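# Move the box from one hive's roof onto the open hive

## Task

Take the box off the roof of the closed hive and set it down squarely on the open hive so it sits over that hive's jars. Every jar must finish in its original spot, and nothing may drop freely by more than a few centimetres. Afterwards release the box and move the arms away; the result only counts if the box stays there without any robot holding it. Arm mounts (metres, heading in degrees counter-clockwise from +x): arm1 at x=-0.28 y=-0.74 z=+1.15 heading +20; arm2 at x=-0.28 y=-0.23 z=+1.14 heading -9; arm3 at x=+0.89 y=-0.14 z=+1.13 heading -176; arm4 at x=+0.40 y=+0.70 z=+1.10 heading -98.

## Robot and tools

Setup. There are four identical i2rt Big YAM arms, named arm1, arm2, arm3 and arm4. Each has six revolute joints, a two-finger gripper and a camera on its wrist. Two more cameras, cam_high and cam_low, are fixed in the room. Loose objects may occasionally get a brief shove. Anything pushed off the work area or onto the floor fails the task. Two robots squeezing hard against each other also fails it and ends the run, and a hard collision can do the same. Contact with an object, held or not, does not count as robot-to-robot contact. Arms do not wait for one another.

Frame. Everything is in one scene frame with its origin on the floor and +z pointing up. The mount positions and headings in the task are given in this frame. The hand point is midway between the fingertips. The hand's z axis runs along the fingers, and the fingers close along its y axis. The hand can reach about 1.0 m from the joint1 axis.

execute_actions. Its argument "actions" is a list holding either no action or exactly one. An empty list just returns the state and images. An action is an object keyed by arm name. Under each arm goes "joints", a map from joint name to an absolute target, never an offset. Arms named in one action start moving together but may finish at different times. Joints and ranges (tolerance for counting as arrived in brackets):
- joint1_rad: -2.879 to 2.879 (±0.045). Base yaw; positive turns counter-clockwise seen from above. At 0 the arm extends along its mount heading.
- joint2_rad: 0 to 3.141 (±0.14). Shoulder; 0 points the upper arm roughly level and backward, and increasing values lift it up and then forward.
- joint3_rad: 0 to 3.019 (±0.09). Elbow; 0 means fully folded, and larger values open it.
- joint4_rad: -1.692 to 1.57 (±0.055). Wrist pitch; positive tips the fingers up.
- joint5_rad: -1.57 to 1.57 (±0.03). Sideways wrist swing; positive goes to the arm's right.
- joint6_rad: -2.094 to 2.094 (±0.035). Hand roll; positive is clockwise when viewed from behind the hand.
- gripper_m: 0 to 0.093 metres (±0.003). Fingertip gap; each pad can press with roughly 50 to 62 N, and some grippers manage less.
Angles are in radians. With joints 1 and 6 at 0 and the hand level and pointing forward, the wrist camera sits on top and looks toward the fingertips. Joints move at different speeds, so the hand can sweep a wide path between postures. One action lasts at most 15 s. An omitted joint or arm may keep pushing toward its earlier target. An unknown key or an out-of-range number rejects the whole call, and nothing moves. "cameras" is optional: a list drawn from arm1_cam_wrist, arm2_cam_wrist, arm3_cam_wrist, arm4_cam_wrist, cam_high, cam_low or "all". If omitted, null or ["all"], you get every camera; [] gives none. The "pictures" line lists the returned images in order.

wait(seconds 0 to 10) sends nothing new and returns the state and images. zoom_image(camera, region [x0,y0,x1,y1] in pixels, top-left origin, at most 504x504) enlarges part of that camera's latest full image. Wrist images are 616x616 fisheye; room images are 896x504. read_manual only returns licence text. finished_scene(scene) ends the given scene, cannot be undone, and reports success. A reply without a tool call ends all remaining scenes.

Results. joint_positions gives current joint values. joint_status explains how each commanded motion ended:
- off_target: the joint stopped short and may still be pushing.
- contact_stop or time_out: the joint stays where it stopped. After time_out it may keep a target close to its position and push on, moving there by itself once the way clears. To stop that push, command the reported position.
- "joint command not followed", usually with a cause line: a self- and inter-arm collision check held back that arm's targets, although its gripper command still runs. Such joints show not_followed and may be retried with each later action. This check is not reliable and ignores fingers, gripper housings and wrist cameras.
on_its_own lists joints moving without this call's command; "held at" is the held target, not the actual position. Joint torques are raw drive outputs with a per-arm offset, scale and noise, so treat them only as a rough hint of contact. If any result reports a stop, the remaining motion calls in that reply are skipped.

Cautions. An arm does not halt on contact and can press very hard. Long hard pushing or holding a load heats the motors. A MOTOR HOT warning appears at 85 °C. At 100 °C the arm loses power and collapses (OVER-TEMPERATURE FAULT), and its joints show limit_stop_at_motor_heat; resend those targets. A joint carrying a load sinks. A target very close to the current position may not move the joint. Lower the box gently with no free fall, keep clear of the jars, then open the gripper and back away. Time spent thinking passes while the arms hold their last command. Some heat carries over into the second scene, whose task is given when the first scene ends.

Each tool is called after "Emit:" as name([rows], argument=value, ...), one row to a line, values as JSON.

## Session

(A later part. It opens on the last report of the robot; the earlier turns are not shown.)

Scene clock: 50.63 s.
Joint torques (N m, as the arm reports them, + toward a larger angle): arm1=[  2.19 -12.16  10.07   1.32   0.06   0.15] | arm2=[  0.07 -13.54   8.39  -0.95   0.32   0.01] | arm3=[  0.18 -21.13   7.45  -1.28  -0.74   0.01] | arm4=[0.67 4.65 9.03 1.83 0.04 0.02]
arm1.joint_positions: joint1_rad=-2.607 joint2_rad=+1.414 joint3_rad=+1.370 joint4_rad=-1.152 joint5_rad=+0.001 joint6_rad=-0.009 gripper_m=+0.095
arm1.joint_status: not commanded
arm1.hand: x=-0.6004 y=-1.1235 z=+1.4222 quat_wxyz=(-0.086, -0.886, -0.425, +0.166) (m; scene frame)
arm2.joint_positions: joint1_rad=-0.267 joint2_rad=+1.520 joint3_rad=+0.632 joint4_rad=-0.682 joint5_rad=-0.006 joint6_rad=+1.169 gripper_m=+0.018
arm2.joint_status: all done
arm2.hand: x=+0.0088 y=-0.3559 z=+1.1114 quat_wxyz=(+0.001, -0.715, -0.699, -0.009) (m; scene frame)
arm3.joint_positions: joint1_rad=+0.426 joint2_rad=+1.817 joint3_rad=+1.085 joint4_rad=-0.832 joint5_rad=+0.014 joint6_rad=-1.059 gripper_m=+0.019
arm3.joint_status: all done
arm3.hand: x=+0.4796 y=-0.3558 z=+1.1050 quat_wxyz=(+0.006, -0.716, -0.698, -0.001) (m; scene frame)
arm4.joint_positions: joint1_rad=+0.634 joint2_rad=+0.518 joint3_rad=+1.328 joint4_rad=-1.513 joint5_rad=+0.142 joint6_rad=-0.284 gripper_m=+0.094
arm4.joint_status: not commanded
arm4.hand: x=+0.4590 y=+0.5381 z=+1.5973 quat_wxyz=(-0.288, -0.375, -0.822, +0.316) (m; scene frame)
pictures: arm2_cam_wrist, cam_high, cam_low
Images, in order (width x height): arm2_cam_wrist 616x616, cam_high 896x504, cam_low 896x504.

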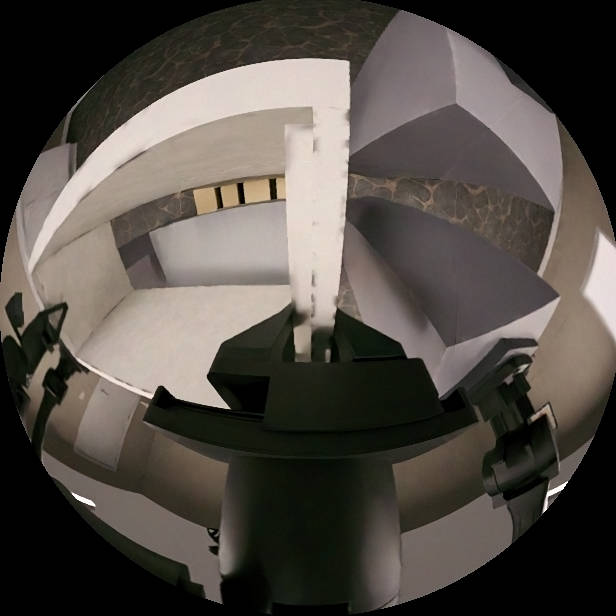

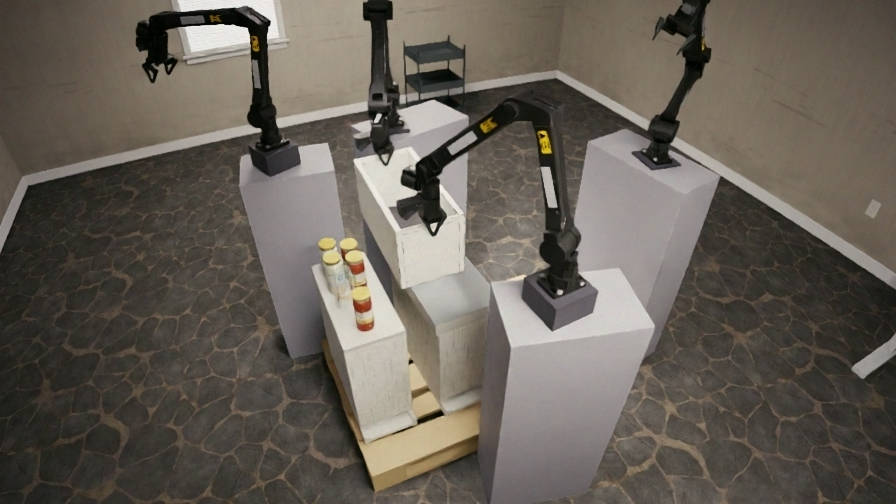

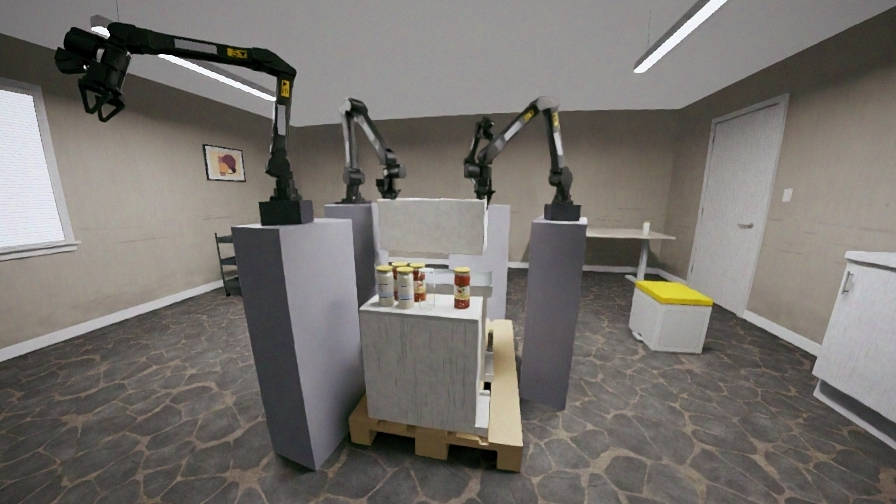

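Emit:
execute_actions([
  {"arm2":{"joints":{"joint1_rad":-0.503,"joint2_rad":1.52,"joint3_rad":0.815,"joint4_rad":-0.81,"joint6_rad":0.933}},"arm3":{"joints":{"joint1_rad":0.567,"joint2_rad":1.835,"joint3_rad":1.33,"joint4_rad":-0.99,"joint6_rad":-0.927}}},
], cameras=[])

Emit:
execute_actions([
  {"arm2":{"joints":{"joint1_rad":-0.665,"joint2_rad":1.647,"joint3_rad":0.985,"joint4_rad":-0.845,"joint6_rad":0.771}},"arm3":{"joints":{"joint1_rad":0.686,"joint2_rad":1.955,"joint3_rad":1.53,"joint4_rad":-1.063,"joint6_rad":-0.808}}},
], cameras=["cam_low"])

Emit:
execute_actions([
  {"arm2":{"joints":{"joint1_rad":-0.779,"joint2_rad":1.775,"joint3_rad":1.178,"joint4_rad":-0.905,"joint6_rad":0.657}},"arm3":{"joints":{"joint1_rad":0.779,"joint2_rad":2.088,"joint3_rad":1.765,"joint4_rad":-1.16,"joint6_rad":-0.716}}},
], cameras=["arm2_cam_wrist","arm3_cam_wrist","cam_high","cam_low"])

Scene clock: 58.37 s.
Joint torques (N m, as the arm reports them, + toward a larger angle): arm1=[  2.24 -12.19  10.09   1.33   0.05   0.14] | arm2=[ -0.78 -16.01   9.2   -0.62   0.31   0.06] | arm3=[ -0.62 -22.69   9.68  -1.11  -0.82  -0.03] | arm4=[0.65 4.67 9.03 1.83 0.04 0.03]
arm1.joint_positions: joint1_rad=-2.607 joint2_rad=+1.414 joint3_rad=+1.370 joint4_rad=-1.152 joint5_rad=+0.001 joint6_rad=-0.009 gripper_m=+0.095
arm1.joint_status: not commanded
arm1.hand: x=-0.6004 y=-1.1235 z=+1.4222 quat_wxyz=(-0.086, -0.886, -0.425, +0.166) (m; scene frame)
arm2.joint_positions: joint1_rad=-0.501 joint2_rad=+1.573 joint3_rad=+0.767 joint4_rad=-0.782 joint5_rad=-0.008 joint6_rad=+0.932 gripper_m=+0.018
arm2.joint_status: all done
arm2.hand: x=+0.0023 y=-0.4420 z=+1.1279 quat_wxyz=(+0.009, -0.714, -0.700, -0.009) (m; scene frame)
arm3.joint_positions: joint1_rad=+0.563 joint2_rad=+1.898 joint3_rad=+1.272 joint4_rad=-0.958 joint5_rad=+0.015 joint6_rad=-0.923 gripper_m=+0.019
arm3.joint_status: all done
arm3.hand: x=+0.4736 y=-0.4386 z=+1.1226 quat_wxyz=(+0.004, -0.715, -0.699, -0.009) (m; scene frame)
arm4.joint_positions: joint1_rad=+0.634 joint2_rad=+0.518 joint3_rad=+1.328 joint4_rad=-1.513 joint5_rad=+0.142 joint6_rad=-0.284 gripper_m=+0.094
arm4.joint_status: not commanded
arm4.hand: x=+0.4590 y=+0.5381 z=+1.5973 quat_wxyz=(-0.288, -0.375, -0.822, +0.316) (m; scene frame)
pictures: none
No camera images: the call's "cameras" was empty. Leave "cameras" out to get every camera's image.

Scene clock: 59.50 s.
Joint torques (N m, as the arm reports them, + toward a larger angle): arm1=[  2.22 -12.23  10.09   1.31   0.05   0.14] | arm2=[  0.1  -19.78   9.78  -0.52   0.33   0.05] | arm3=[ -0.48 -27.22  10.15  -1.33  -0.99  -0.06] | arm4=[0.72 4.71 9.03 1.84 0.05 0.02]
arm1.joint_positions: joint1_rad=-2.607 joint2_rad=+1.414 joint3_rad=+1.370 joint4_rad=-1.152 joint5_rad=+0.001 joint6_rad=-0.009 gripper_m=+0.095
arm1.joint_status: not commanded
arm1.hand: x=-0.6004 y=-1.1235 z=+1.4222 quat_wxyz=(-0.086, -0.886, -0.425, +0.166) (m; scene frame)
arm2.joint_positions: joint1_rad=-0.666 joint2_rad=+1.717 joint3_rad=+0.929 joint4_rad=-0.819 joint5_rad=-0.007 joint6_rad=+0.772 gripper_m=+0.018
arm2.joint_status: all done
arm2.hand: x=+0.0001 y=-0.5245 z=+1.1185 quat_wxyz=(+0.018, -0.715, -0.699, -0.010) (m; scene frame)
arm3.joint_positions: joint1_rad=+0.683 joint2_rad=+2.036 joint3_rad=+1.468 joint4_rad=-1.029 joint5_rad=+0.021 joint6_rad=-0.801 gripper_m=+0.019
arm3.joint_status: all done
arm3.hand: x=+0.4723 y=-0.5224 z=+1.1118 quat_wxyz=(+0.008, -0.716, -0.698, -0.015) (m; scene frame)
arm4.joint_positions: joint1_rad=+0.634 joint2_rad=+0.518 joint3_rad=+1.328 joint4_rad=-1.513 joint5_rad=+0.142 joint6_rad=-0.284 gripper_m=+0.094
arm4.joint_status: not commanded
arm4.hand: x=+0.4590 y=+0.5381 z=+1.5973 quat_wxyz=(-0.288, -0.375, -0.822, +0.316) (m; scene frame)
pictures: cam_low
Images, in order (width x height): cam_low 896x504.

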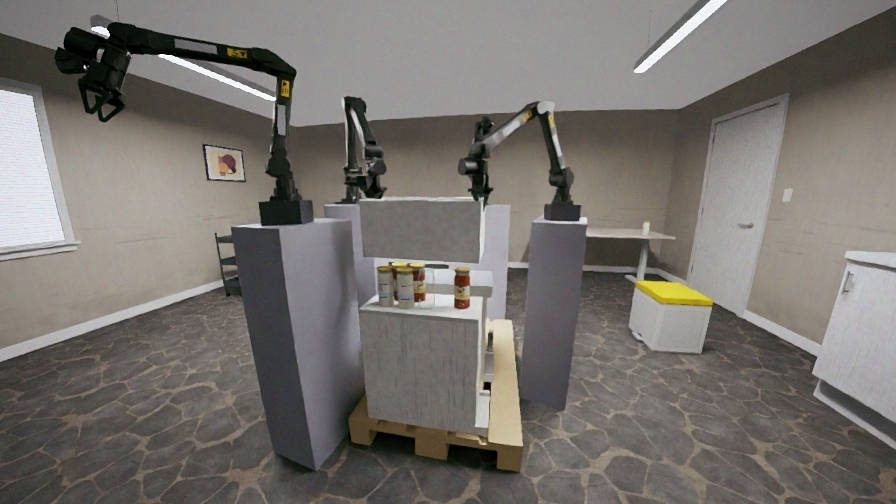

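Scene clock: 60.63 s.
Joint torques (N m, as the arm reports them, + toward a larger angle): arm1=[  2.23 -12.17  10.09   1.32   0.05   0.14] | arm2=[ -0.31 -22.7   10.86  -0.69   0.38   0.01] | arm3=[ -0.4  -29.08  11.45  -1.49  -1.13  -0.04] | arm4=[0.63 4.71 9.03 1.84 0.04 0.02]
arm1.joint_positions: joint1_rad=-2.607 joint2_rad=+1.414 joint3_rad=+1.370 joint4_rad=-1.152 joint5_rad=+0.001 joint6_rad=-0.009 gripper_m=+0.095
arm1.joint_status: not commanded
arm1.hand: x=-0.6004 y=-1.1235 z=+1.4222 quat_wxyz=(-0.086, -0.886, -0.425, +0.166) (m; scene frame)
arm2.joint_positions: joint1_rad=-0.779 joint2_rad=+1.858 joint3_rad=+1.111 joint4_rad=-0.875 joint5_rad=-0.009 joint6_rad=+0.659 gripper_m=+0.018
arm2.joint_status: all done
arm2.hand: x=-0.0005 y=-0.5995 z=+1.1085 quat_wxyz=(+0.024, -0.715, -0.699, -0.014) (m; scene frame)
arm3.joint_positions: joint1_rad=+0.773 joint2_rad=+2.178 joint3_rad=+1.687 joint4_rad=-1.123 joint5_rad=+0.024 joint6_rad=-0.710 gripper_m=+0.019
arm3.joint_status: all done
arm3.hand: x=+0.4725 y=-0.5967 z=+1.1024 quat_wxyz=(+0.011, -0.716, -0.698, -0.022) (m; scene frame)
arm4.joint_positions: joint1_rad=+0.634 joint2_rad=+0.518 joint3_rad=+1.328 joint4_rad=-1.513 joint5_rad=+0.142 joint6_rad=-0.284 gripper_m=+0.094
arm4.joint_status: not commanded
arm4.hand: x=+0.4590 y=+0.5381 z=+1.5973 quat_wxyz=(-0.288, -0.375, -0.822, +0.316) (m; scene frame)
pictures: arm2_cam_wrist, arm3_cam_wrist, cam_high, cam_low
Images, in order (width x height): arm2_cam_wrist 616x616, arm3_cam_wrist 616x616, cam_high 896x504, cam_low 896x504.

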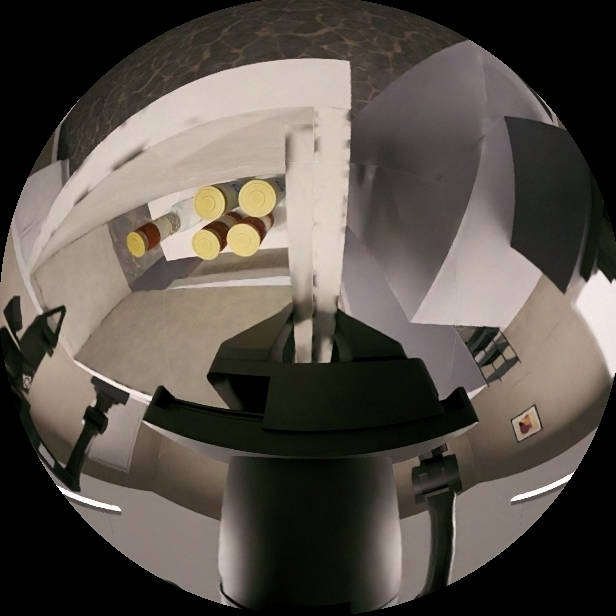

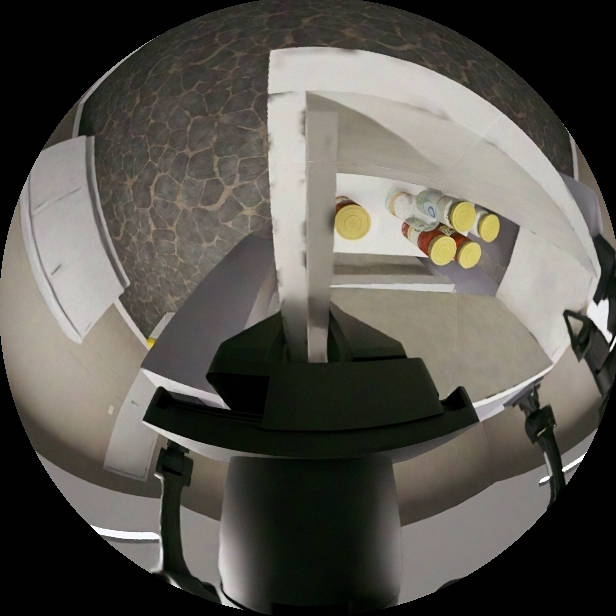

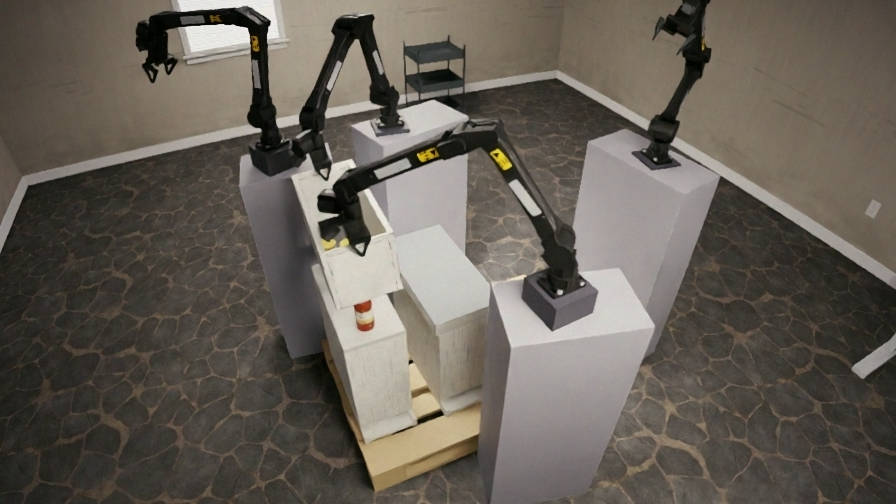

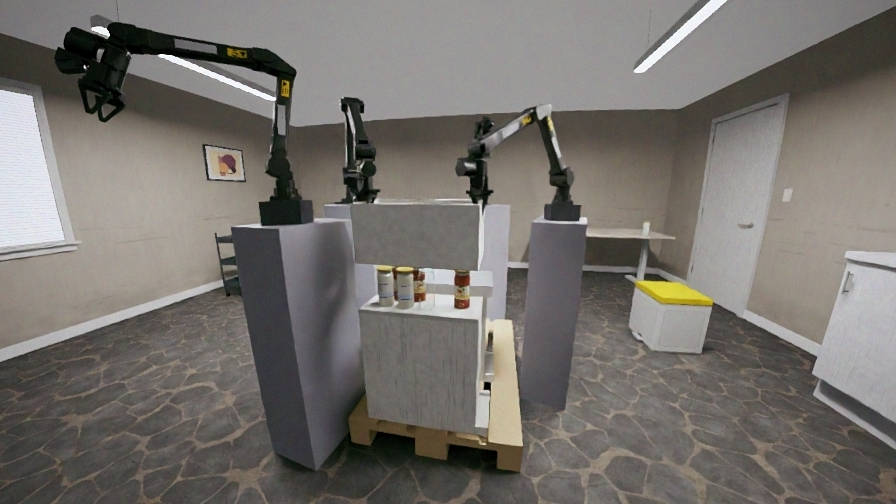

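Emit:
execute_actions([
  {"arm2":{"joints":{"joint2_rad":1.84,"joint3_rad":1.15,"joint4_rad":-0.74}},"arm3":{"joints":{"joint2_rad":2.125,"joint3_rad":1.74,"joint4_rad":-1.025}}},
], cameras=["arm2_cam_wrist","arm3_cam_wrist","cam_high","cam_low"])

Emit:
zoom_image(camera="arm2_cam_wrist", region=[100,140,340,320])

Emit:
zoom_image(camera="arm3_cam_wrist", region=[300,140,540,320])

Scene clock: 70.07 s.
Joint torques (N m, as the arm reports them, + toward a larger angle): arm1=[  2.31 -12.2   10.08   1.33   0.05   0.13] | arm2=[  1.31 -25.03   8.39   1.02  -0.34   0.04] | arm3=[ -0.56 -30.41  10.27   0.27  -0.22  -0.09] | arm4=[0.65 4.72 9.05 1.84 0.04 0.02]
arm1.joint_positions: joint1_rad=-2.607 joint2_rad=+1.414 joint3_rad=+1.370 joint4_rad=-1.152 joint5_rad=+0.001 joint6_rad=-0.009 gripper_m=+0.095
arm1.joint_status: not commanded
arm1.hand: x=-0.6004 y=-1.1235 z=+1.4222 quat_wxyz=(-0.086, -0.886, -0.425, +0.166) (m; scene frame)
arm2.joint_positions: joint1_rad=-0.789 joint2_rad=+1.928 joint3_rad=+1.111 joint4_rad=-0.759 joint5_rad=+0.010 joint6_rad=+0.650 gripper_m=+0.018
arm2.joint_status: all done
arm2.hand: x=+0.0028 y=-0.6169 z=+1.0763 quat_wxyz=(+0.003, -0.716, -0.698, -0.002) (m; scene frame)
arm3.joint_positions: joint1_rad=+0.785 joint2_rad=+2.224 joint3_rad=+1.682 joint4_rad=-1.032 joint5_rad=+0.001 joint6_rad=-0.704 gripper_m=+0.019
arm3.joint_status: all done
arm3.hand: x=+0.4733 y=-0.6134 z=+1.0719 quat_wxyz=(-0.002, -0.714, -0.700, -0.004) (m; scene frame)
arm4.joint_positions: joint1_rad=+0.634 joint2_rad=+0.518 joint3_rad=+1.328 joint4_rad=-1.513 joint5_rad=+0.142 joint6_rad=-0.284 gripper_m=+0.094
arm4.joint_status: not commanded
arm4.hand: x=+0.4590 y=+0.5381 z=+1.5973 quat_wxyz=(-0.288, -0.375, -0.822, +0.316) (m; scene frame)
pictures: arm2_cam_wrist, arm3_cam_wrist, cam_high, cam_low
Images, in order (width x height): arm2_cam_wrist 616x616, arm3_cam_wrist 616x616, cam_high 896x504, cam_low 896x504.

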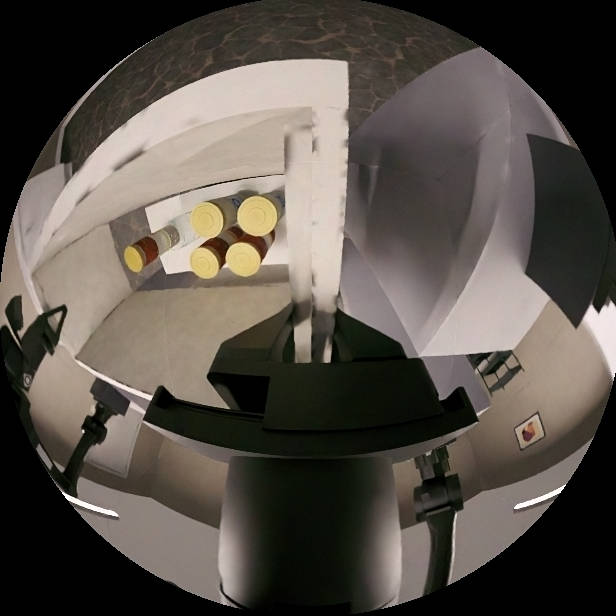

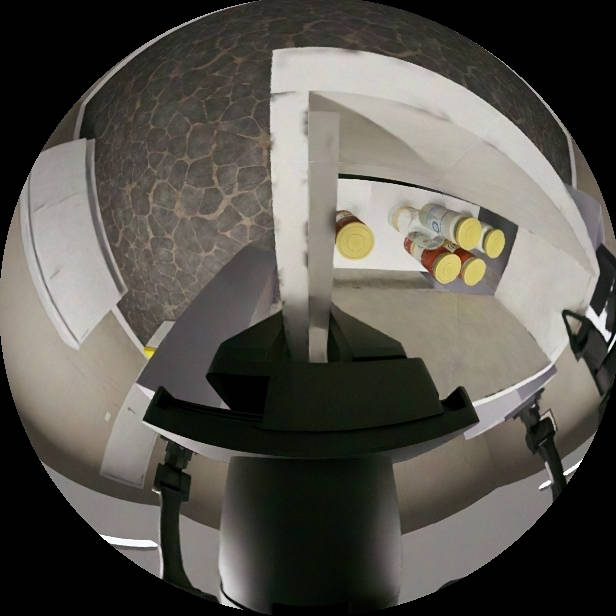

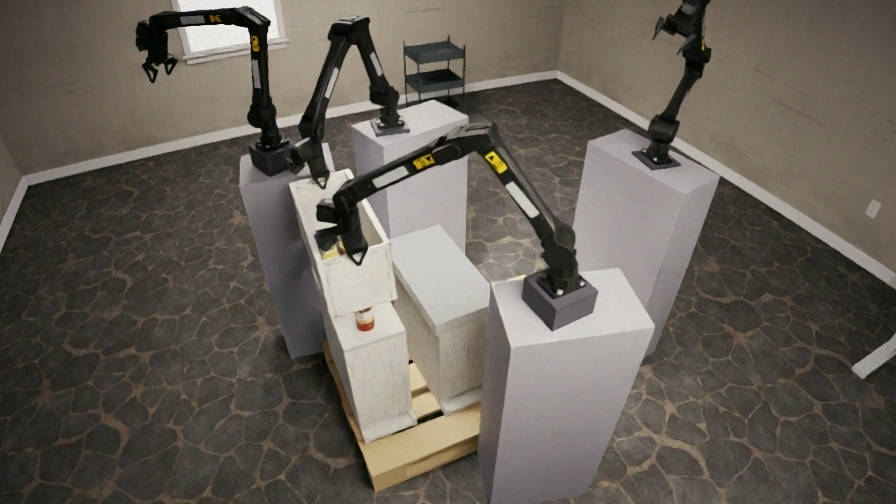

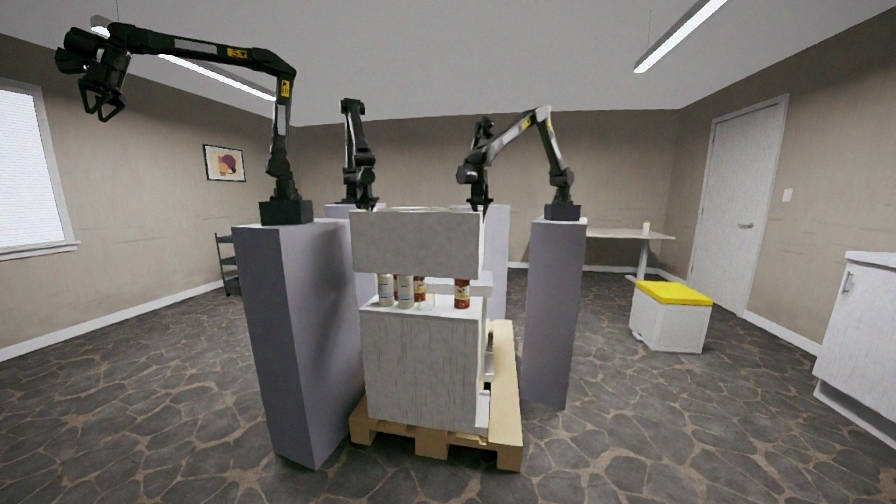

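Region (100, 140, 340, 320) of arm2_cam_wrist's 616x616 image, scaled by 2.100, with more detail than that image has; it fills the top 378 rows of this view, and the rest is white.

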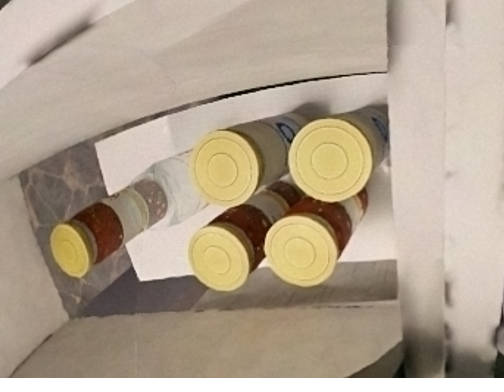

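Region (300, 140, 540, 320) of arm3_cam_wrist's 616x616 image, scaled by 2.100, with more detail than that image has; it fills the top 378 rows of this view, and the rest is white.

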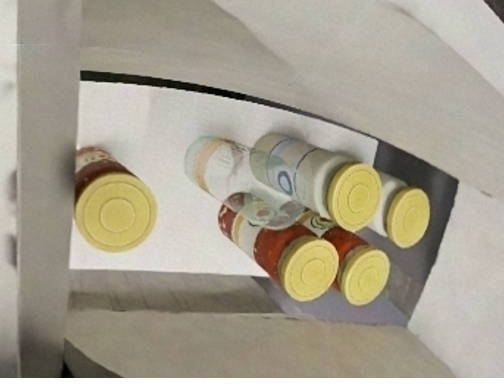

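Emit:
execute_actions([
  {"arm2":{"joints":{"joint1_rad":-0.772,"joint2_rad":1.955,"joint3_rad":1.12,"joint4_rad":-0.594,"joint6_rad":0.64}},"arm3":{"joints":{"joint1_rad":0.76,"joint2_rad":2.185,"joint3_rad":1.67,"joint4_rad":-0.895,"joint6_rad":-0.755}}},
], cameras=["arm2_cam_wrist","arm3_cam_wrist","cam_high","cam_low"])

Scene clock: 75.17 s.
Joint torques (N m, as the arm reports them, + toward a larger angle): arm1=[  2.22 -12.23  10.06   1.3    0.05   0.13] | arm2=[  1.26 -26.58   6.79   1.02  -0.2    0.02] | arm3=[ -0.89 -31.09   9.24   0.41  -0.36  -0.18] | arm4=[0.67 4.71 9.02 1.84 0.05 0.02]
arm1.joint_positions: joint1_rad=-2.607 joint2_rad=+1.414 joint3_rad=+1.370 joint4_rad=-1.152 joint5_rad=+0.001 joint6_rad=-0.009 gripper_m=+0.095
arm1.joint_status: not commanded
arm1.hand: x=-0.6004 y=-1.1235 z=+1.4222 quat_wxyz=(-0.086, -0.886, -0.425, +0.166) (m; scene frame)
arm2.joint_positions: joint1_rad=-0.778 joint2_rad=+2.058 joint3_rad=+1.091 joint4_rad=-0.611 joint5_rad=+0.005 joint6_rad=+0.638 gripper_m=+0.018
arm2.joint_status: all done
arm2.hand: x=+0.0057 y=-0.6094 z=+1.0118 quat_wxyz=(+0.004, -0.708, -0.707, -0.004) (m; scene frame)
arm3.joint_positions: joint1_rad=+0.772 joint2_rad=+2.294 joint3_rad=+1.614 joint4_rad=-0.900 joint5_rad=+0.006 joint6_rad=-0.734 gripper_m=+0.019
arm3.joint_status: all done
arm3.hand: x=+0.4765 y=-0.5969 z=+1.0083 quat_wxyz=(+0.001, -0.708, -0.706, -0.007) (m; scene frame)
arm4.joint_positions: joint1_rad=+0.634 joint2_rad=+0.518 joint3_rad=+1.328 joint4_rad=-1.513 joint5_rad=+0.142 joint6_rad=-0.284 gripper_m=+0.094
arm4.joint_status: not commanded
arm4.hand: x=+0.4590 y=+0.5381 z=+1.5973 quat_wxyz=(-0.288, -0.375, -0.822, +0.316) (m; scene frame)
pictures: arm2_cam_wrist, arm3_cam_wrist, cam_high, cam_low
Images, in order (width x height): arm2_cam_wrist 616x616, arm3_cam_wrist 616x616, cam_high 896x504, cam_low 896x504.

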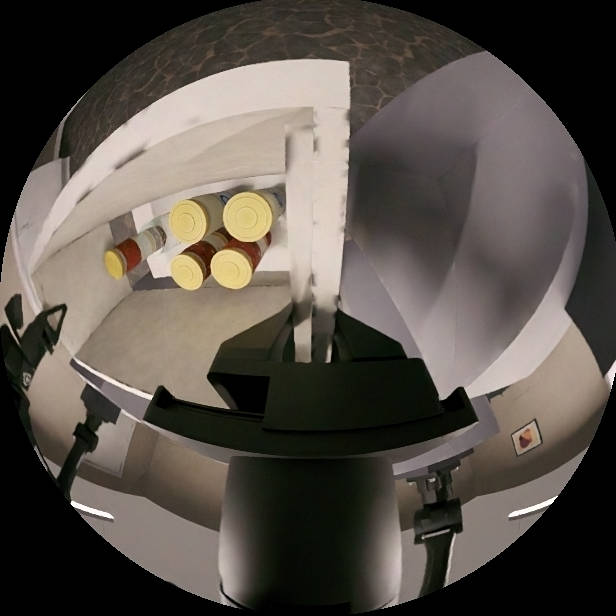

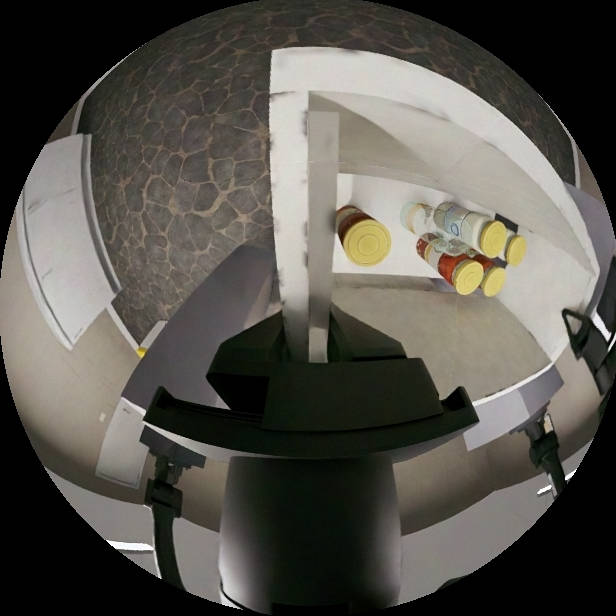

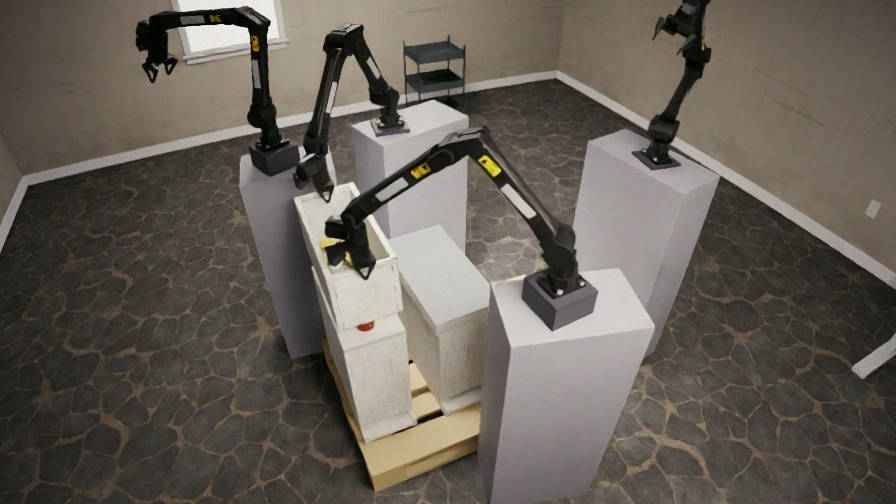

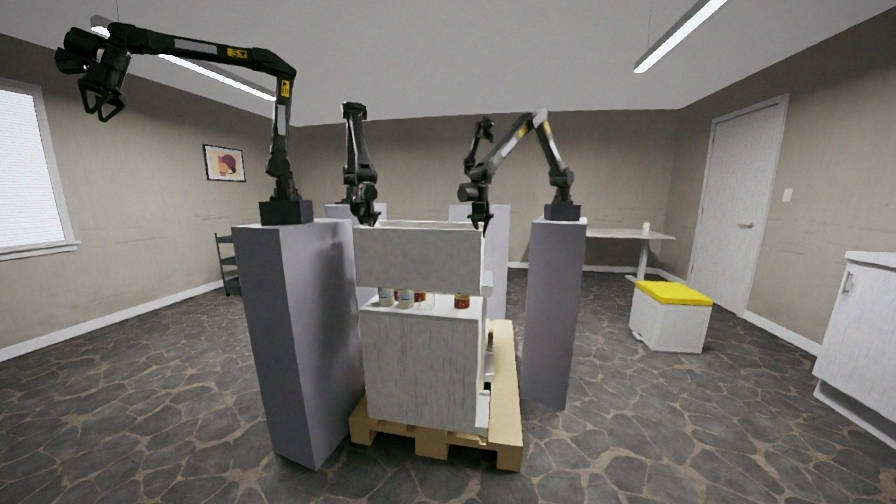

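Emit:
execute_actions([
  {"arm2":{"joints":{"joint2_rad":2.066,"joint3_rad":1.13,"joint4_rad":-0.478}},"arm3":{"joints":{"joint2_rad":2.267,"joint3_rad":1.685,"joint4_rad":-0.808}}},
], cameras=[])

Emit:
execute_actions([
  {"arm2":{"joints":{"joint2_rad":2.16,"joint3_rad":1.158,"joint4_rad":-0.404}},"arm3":{"joints":{"joint2_rad":2.34,"joint3_rad":1.705,"joint4_rad":-0.752}}},
], cameras=["arm2_cam_wrist","arm3_cam_wrist","cam_high","cam_low"])

Emit:
zoom_image(camera="cam_high", region=[290,220,450,400])

Emit:
zoom_image(camera="cam_low", region=[340,220,510,350])

Scene clock: 80.77 s.
Joint torques (N m, as the arm reports them, + toward a larger angle): arm1=[  2.17 -12.25  10.06   1.33   0.05   0.13] | arm2=[  0.74 -26.19   6.76   1.15  -0.31   0.03] | arm3=[ -0.68 -31.44   9.81   0.3   -0.22  -0.18] | arm4=[0.7  4.68 9.03 1.81 0.04 0.03]
arm1.joint_positions: joint1_rad=-2.607 joint2_rad=+1.414 joint3_rad=+1.370 joint4_rad=-1.152 joint5_rad=+0.001 joint6_rad=-0.009 gripper_m=+0.095
arm1.joint_status: not commanded
arm1.hand: x=-0.6004 y=-1.1235 z=+1.4222 quat_wxyz=(-0.086, -0.886, -0.425, +0.166) (m; scene frame)
arm2.joint_positions: joint1_rad=-0.777 joint2_rad=+2.162 joint3_rad=+1.091 joint4_rad=-0.496 joint5_rad=+0.009 joint6_rad=+0.639 gripper_m=+0.018
arm2.joint_status: all done
arm2.hand: x=+0.0054 y=-0.6084 z=+0.9650 quat_wxyz=(-0.001, -0.708, -0.706, -0.002) (m; scene frame)
arm3.joint_positions: joint1_rad=+0.769 joint2_rad=+2.373 joint3_rad=+1.614 joint4_rad=-0.812 joint5_rad=+0.002 joint6_rad=-0.737 gripper_m=+0.019
arm3.joint_status: all done
arm3.hand: x=+0.4756 y=-0.5966 z=+0.9615 quat_wxyz=(-0.001, -0.708, -0.706, -0.002) (m; scene frame)
arm4.joint_positions: joint1_rad=+0.634 joint2_rad=+0.518 joint3_rad=+1.328 joint4_rad=-1.513 joint5_rad=+0.142 joint6_rad=-0.284 gripper_m=+0.094
arm4.joint_status: not commanded
arm4.hand: x=+0.4590 y=+0.5381 z=+1.5973 quat_wxyz=(-0.288, -0.375, -0.822, +0.316) (m; scene frame)
pictures: none
No camera images: the call's "cameras" was empty. Leave "cameras" out to get every camera's image.

Scene clock: 81.80 s.
Joint torques (N m, as the arm reports them, + toward a larger angle): arm1=[  2.15 -12.24  10.09   1.34   0.05   0.14] | arm2=[ -0.34 -25.29   7.65   1.07  -0.19  -0.02] | arm3=[ -0.54 -31.17  10.61   0.22  -0.29  -0.11] | arm4=[0.65 4.62 9.02 1.87 0.05 0.02]
arm1.joint_positions: joint1_rad=-2.607 joint2_rad=+1.414 joint3_rad=+1.370 joint4_rad=-1.152 joint5_rad=+0.001 joint6_rad=-0.009 gripper_m=+0.095
arm1.joint_status: not commanded
arm1.hand: x=-0.6004 y=-1.1235 z=+1.4222 quat_wxyz=(-0.086, -0.886, -0.425, +0.166) (m; scene frame)
arm2.joint_positions: joint1_rad=-0.772 joint2_rad=+2.248 joint3_rad=+1.099 joint4_rad=-0.421 joint5_rad=+0.007 joint6_rad=+0.643 gripper_m=+0.018
arm2.joint_status: all done
arm2.hand: x=+0.0055 y=-0.6028 z=+0.9276 quat_wxyz=(+0.000, -0.707, -0.707, -0.003) (m; scene frame)
arm3.joint_positions: joint1_rad=+0.764 joint2_rad=+2.436 joint3_rad=+1.618 joint4_rad=-0.756 joint5_rad=+0.004 joint6_rad=-0.741 gripper_m=+0.019
arm3.joint_status: all done
arm3.hand: x=+0.4760 y=-0.5911 z=+0.9246 quat_wxyz=(+0.000, -0.709, -0.706, -0.004) (m; scene frame)
arm4.joint_positions: joint1_rad=+0.634 joint2_rad=+0.518 joint3_rad=+1.328 joint4_rad=-1.513 joint5_rad=+0.142 joint6_rad=-0.284 gripper_m=+0.094
arm4.joint_status: not commanded
arm4.hand: x=+0.4590 y=+0.5381 z=+1.5973 quat_wxyz=(-0.288, -0.375, -0.822, +0.316) (m; scene frame)
pictures: arm2_cam_wrist, arm3_cam_wrist, cam_high, cam_low
Images, in order (width x height): arm2_cam_wrist 616x616, arm3_cam_wrist 616x616, cam_high 896x504, cam_low 896x504.

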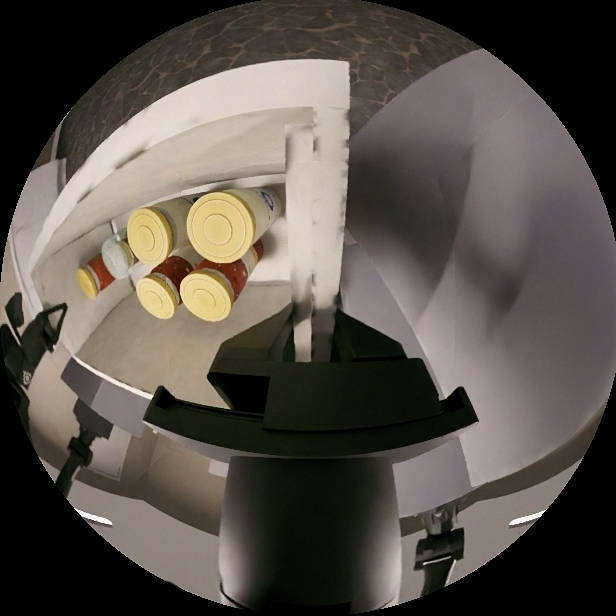

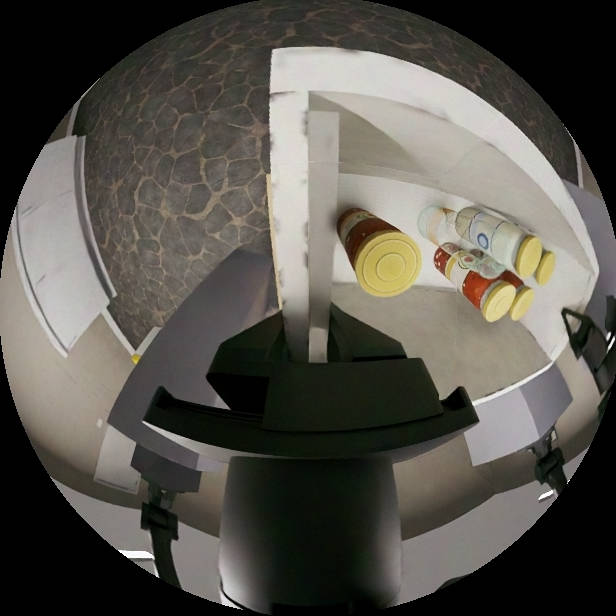

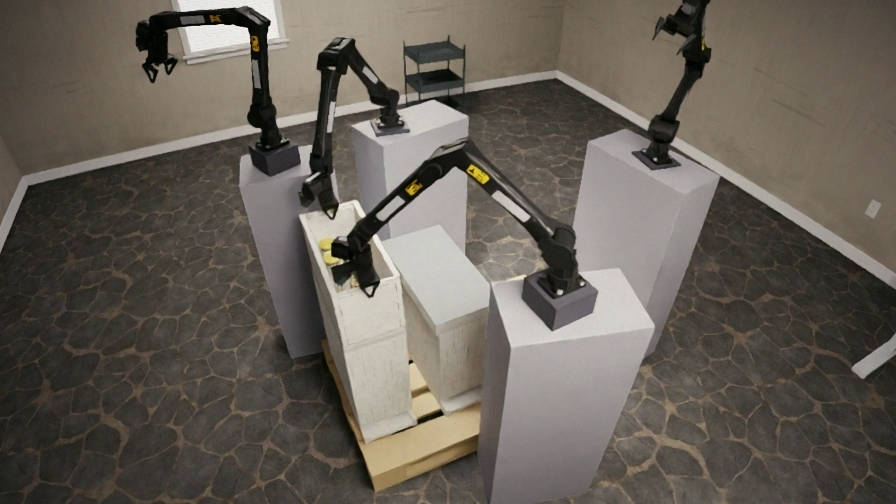

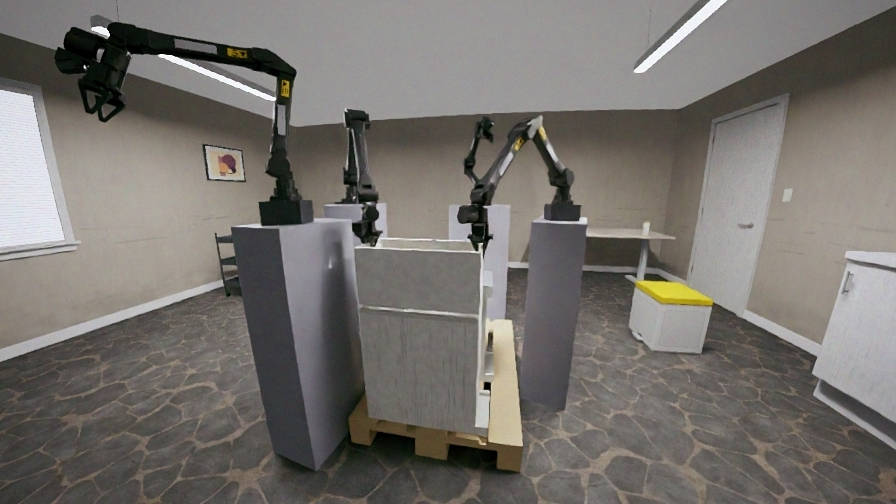

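Region (290, 220, 450, 400) of cam_high's 896x504 image, scaled by 2.800, with more detail than that image has.

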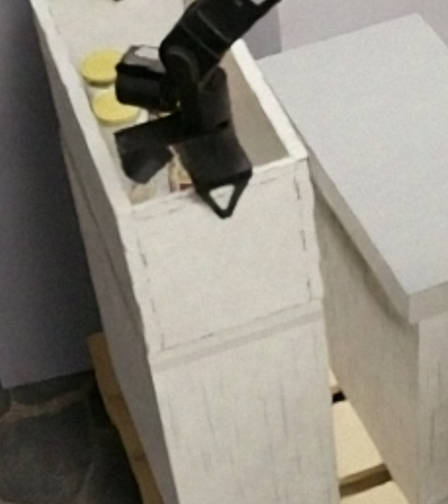

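Region (340, 220, 510, 350) of cam_low's 896x504 image, scaled by 2.965, with more detail than that image has; it fills the top 385 rows of this view, and the rest is white.

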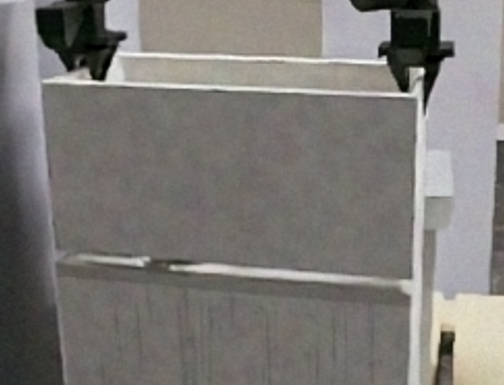

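Emit:
execute_actions([
  {"arm2":{"joints":{"joint2_rad":2.205,"joint3_rad":1.172,"joint4_rad":-0.375}},"arm3":{"joints":{"joint2_rad":2.378,"joint3_rad":1.72,"joint4_rad":-0.73}}},
], cameras=["cam_high","cam_low"])

Emit:
zoom_image(camera="cam_high", region=[290,220,430,380])

Emit:
zoom_image(camera="cam_low", region=[340,220,510,350])

Scene clock: 85.93 s.
Joint torques (N m, as the arm reports them, + toward a larger angle): arm1=[  2.21 -12.21  10.08   1.32   0.05   0.13] | arm2=[ -0.19 -25.09   7.86   1.3   -0.19  -0.01] | arm3=[ -0.34 -30.49  10.7    0.36  -0.29  -0.09] | arm4=[0.65 4.76 9.03 1.83 0.04 0.03]
arm1.joint_positions: joint1_rad=-2.607 joint2_rad=+1.414 joint3_rad=+1.370 joint4_rad=-1.152 joint5_rad=+0.001 joint6_rad=-0.009 gripper_m=+0.095
arm1.joint_status: not commanded
arm1.hand: x=-0.6004 y=-1.1235 z=+1.4222 quat_wxyz=(-0.086, -0.886, -0.425, +0.166) (m; scene frame)
arm2.joint_positions: joint1_rad=-0.774 joint2_rad=+2.283 joint3_rad=+1.109 joint4_rad=-0.397 joint5_rad=+0.006 joint6_rad=+0.643 gripper_m=+0.018
arm2.joint_status: all done
arm2.hand: x=+0.0047 y=-0.6028 z=+0.9135 quat_wxyz=(+0.000, -0.708, -0.706, -0.003) (m; scene frame)
arm3.joint_positions: joint1_rad=+0.764 joint2_rad=+2.464 joint3_rad=+1.629 joint4_rad=-0.736 joint5_rad=+0.004 joint6_rad=-0.741 gripper_m=+0.019
arm3.joint_status: joint3_rad time_out (moved +0.011 of +0.102); the others done
arm3.on_its_own: joint3_rad reads +1.629 and still pushes toward +1.720 since a time_out
arm3.hand: x=+0.4753 y=-0.5918 z=+0.9106 quat_wxyz=(+0.000, -0.709, -0.706, -0.002) (m; scene frame)
arm4.joint_positions: joint1_rad=+0.634 joint2_rad=+0.518 joint3_rad=+1.328 joint4_rad=-1.513 joint5_rad=+0.142 joint6_rad=-0.284 gripper_m=+0.094
arm4.joint_status: not commanded
arm4.hand: x=+0.4590 y=+0.5381 z=+1.5973 quat_wxyz=(-0.288, -0.375, -0.822, +0.316) (m; scene frame)
pictures: cam_high, cam_low
Images, in order (width x height): cam_high 896x504, cam_low 896x504.

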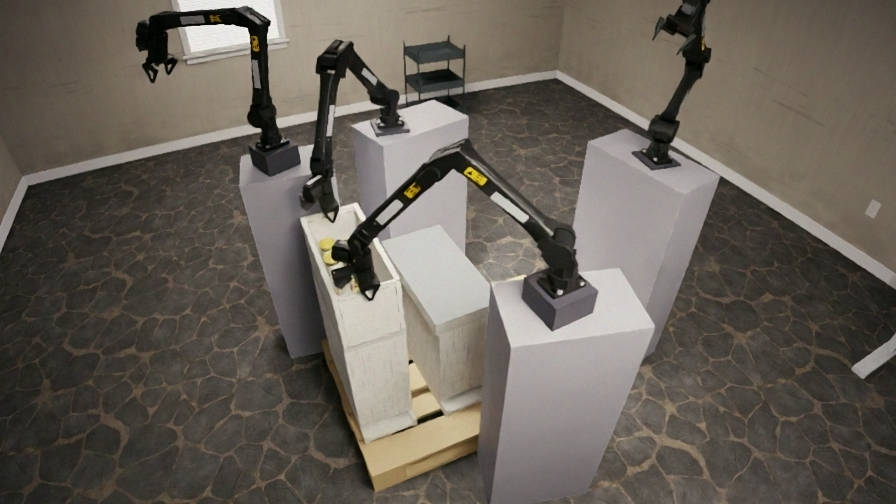

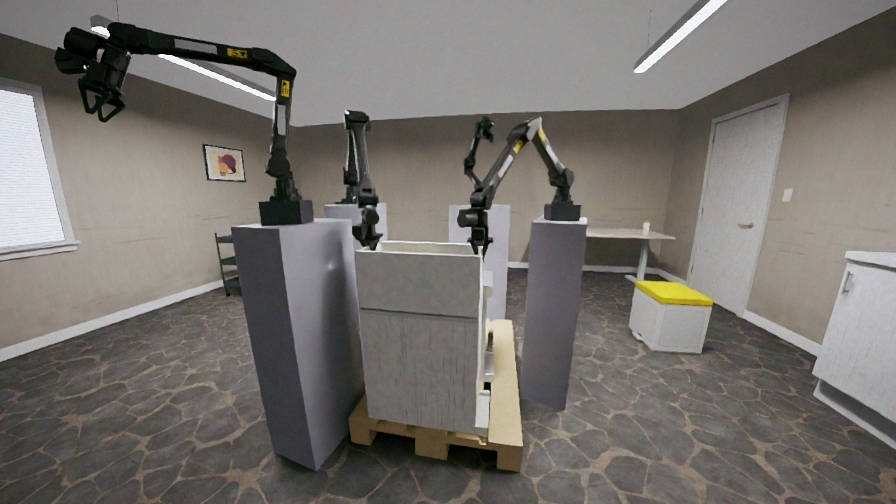

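Region (290, 220, 430, 380) of cam_high's 896x504 image, scaled by 3.150, with more detail than that image has; it fills the left 441 columns of this view, and the rest is white.

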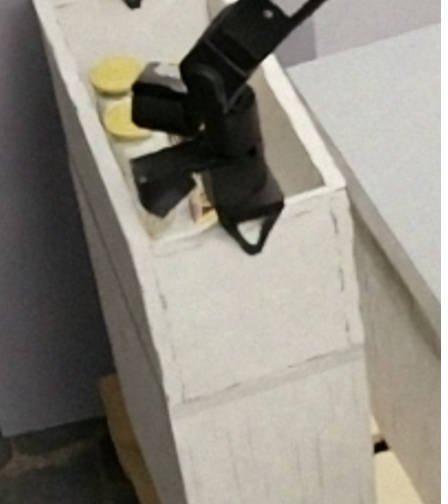

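Region (340, 220, 510, 350) of cam_low's 896x504 image, scaled by 2.965, with more detail than that image has; it fills the top 385 rows of this view, and the rest is white.

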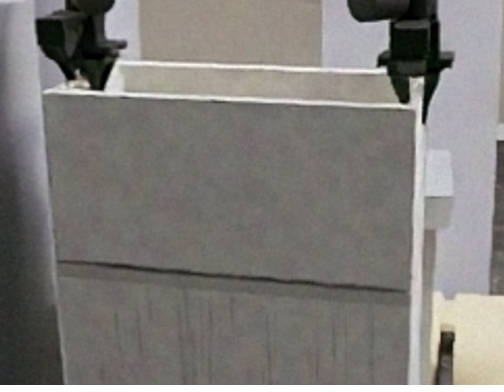

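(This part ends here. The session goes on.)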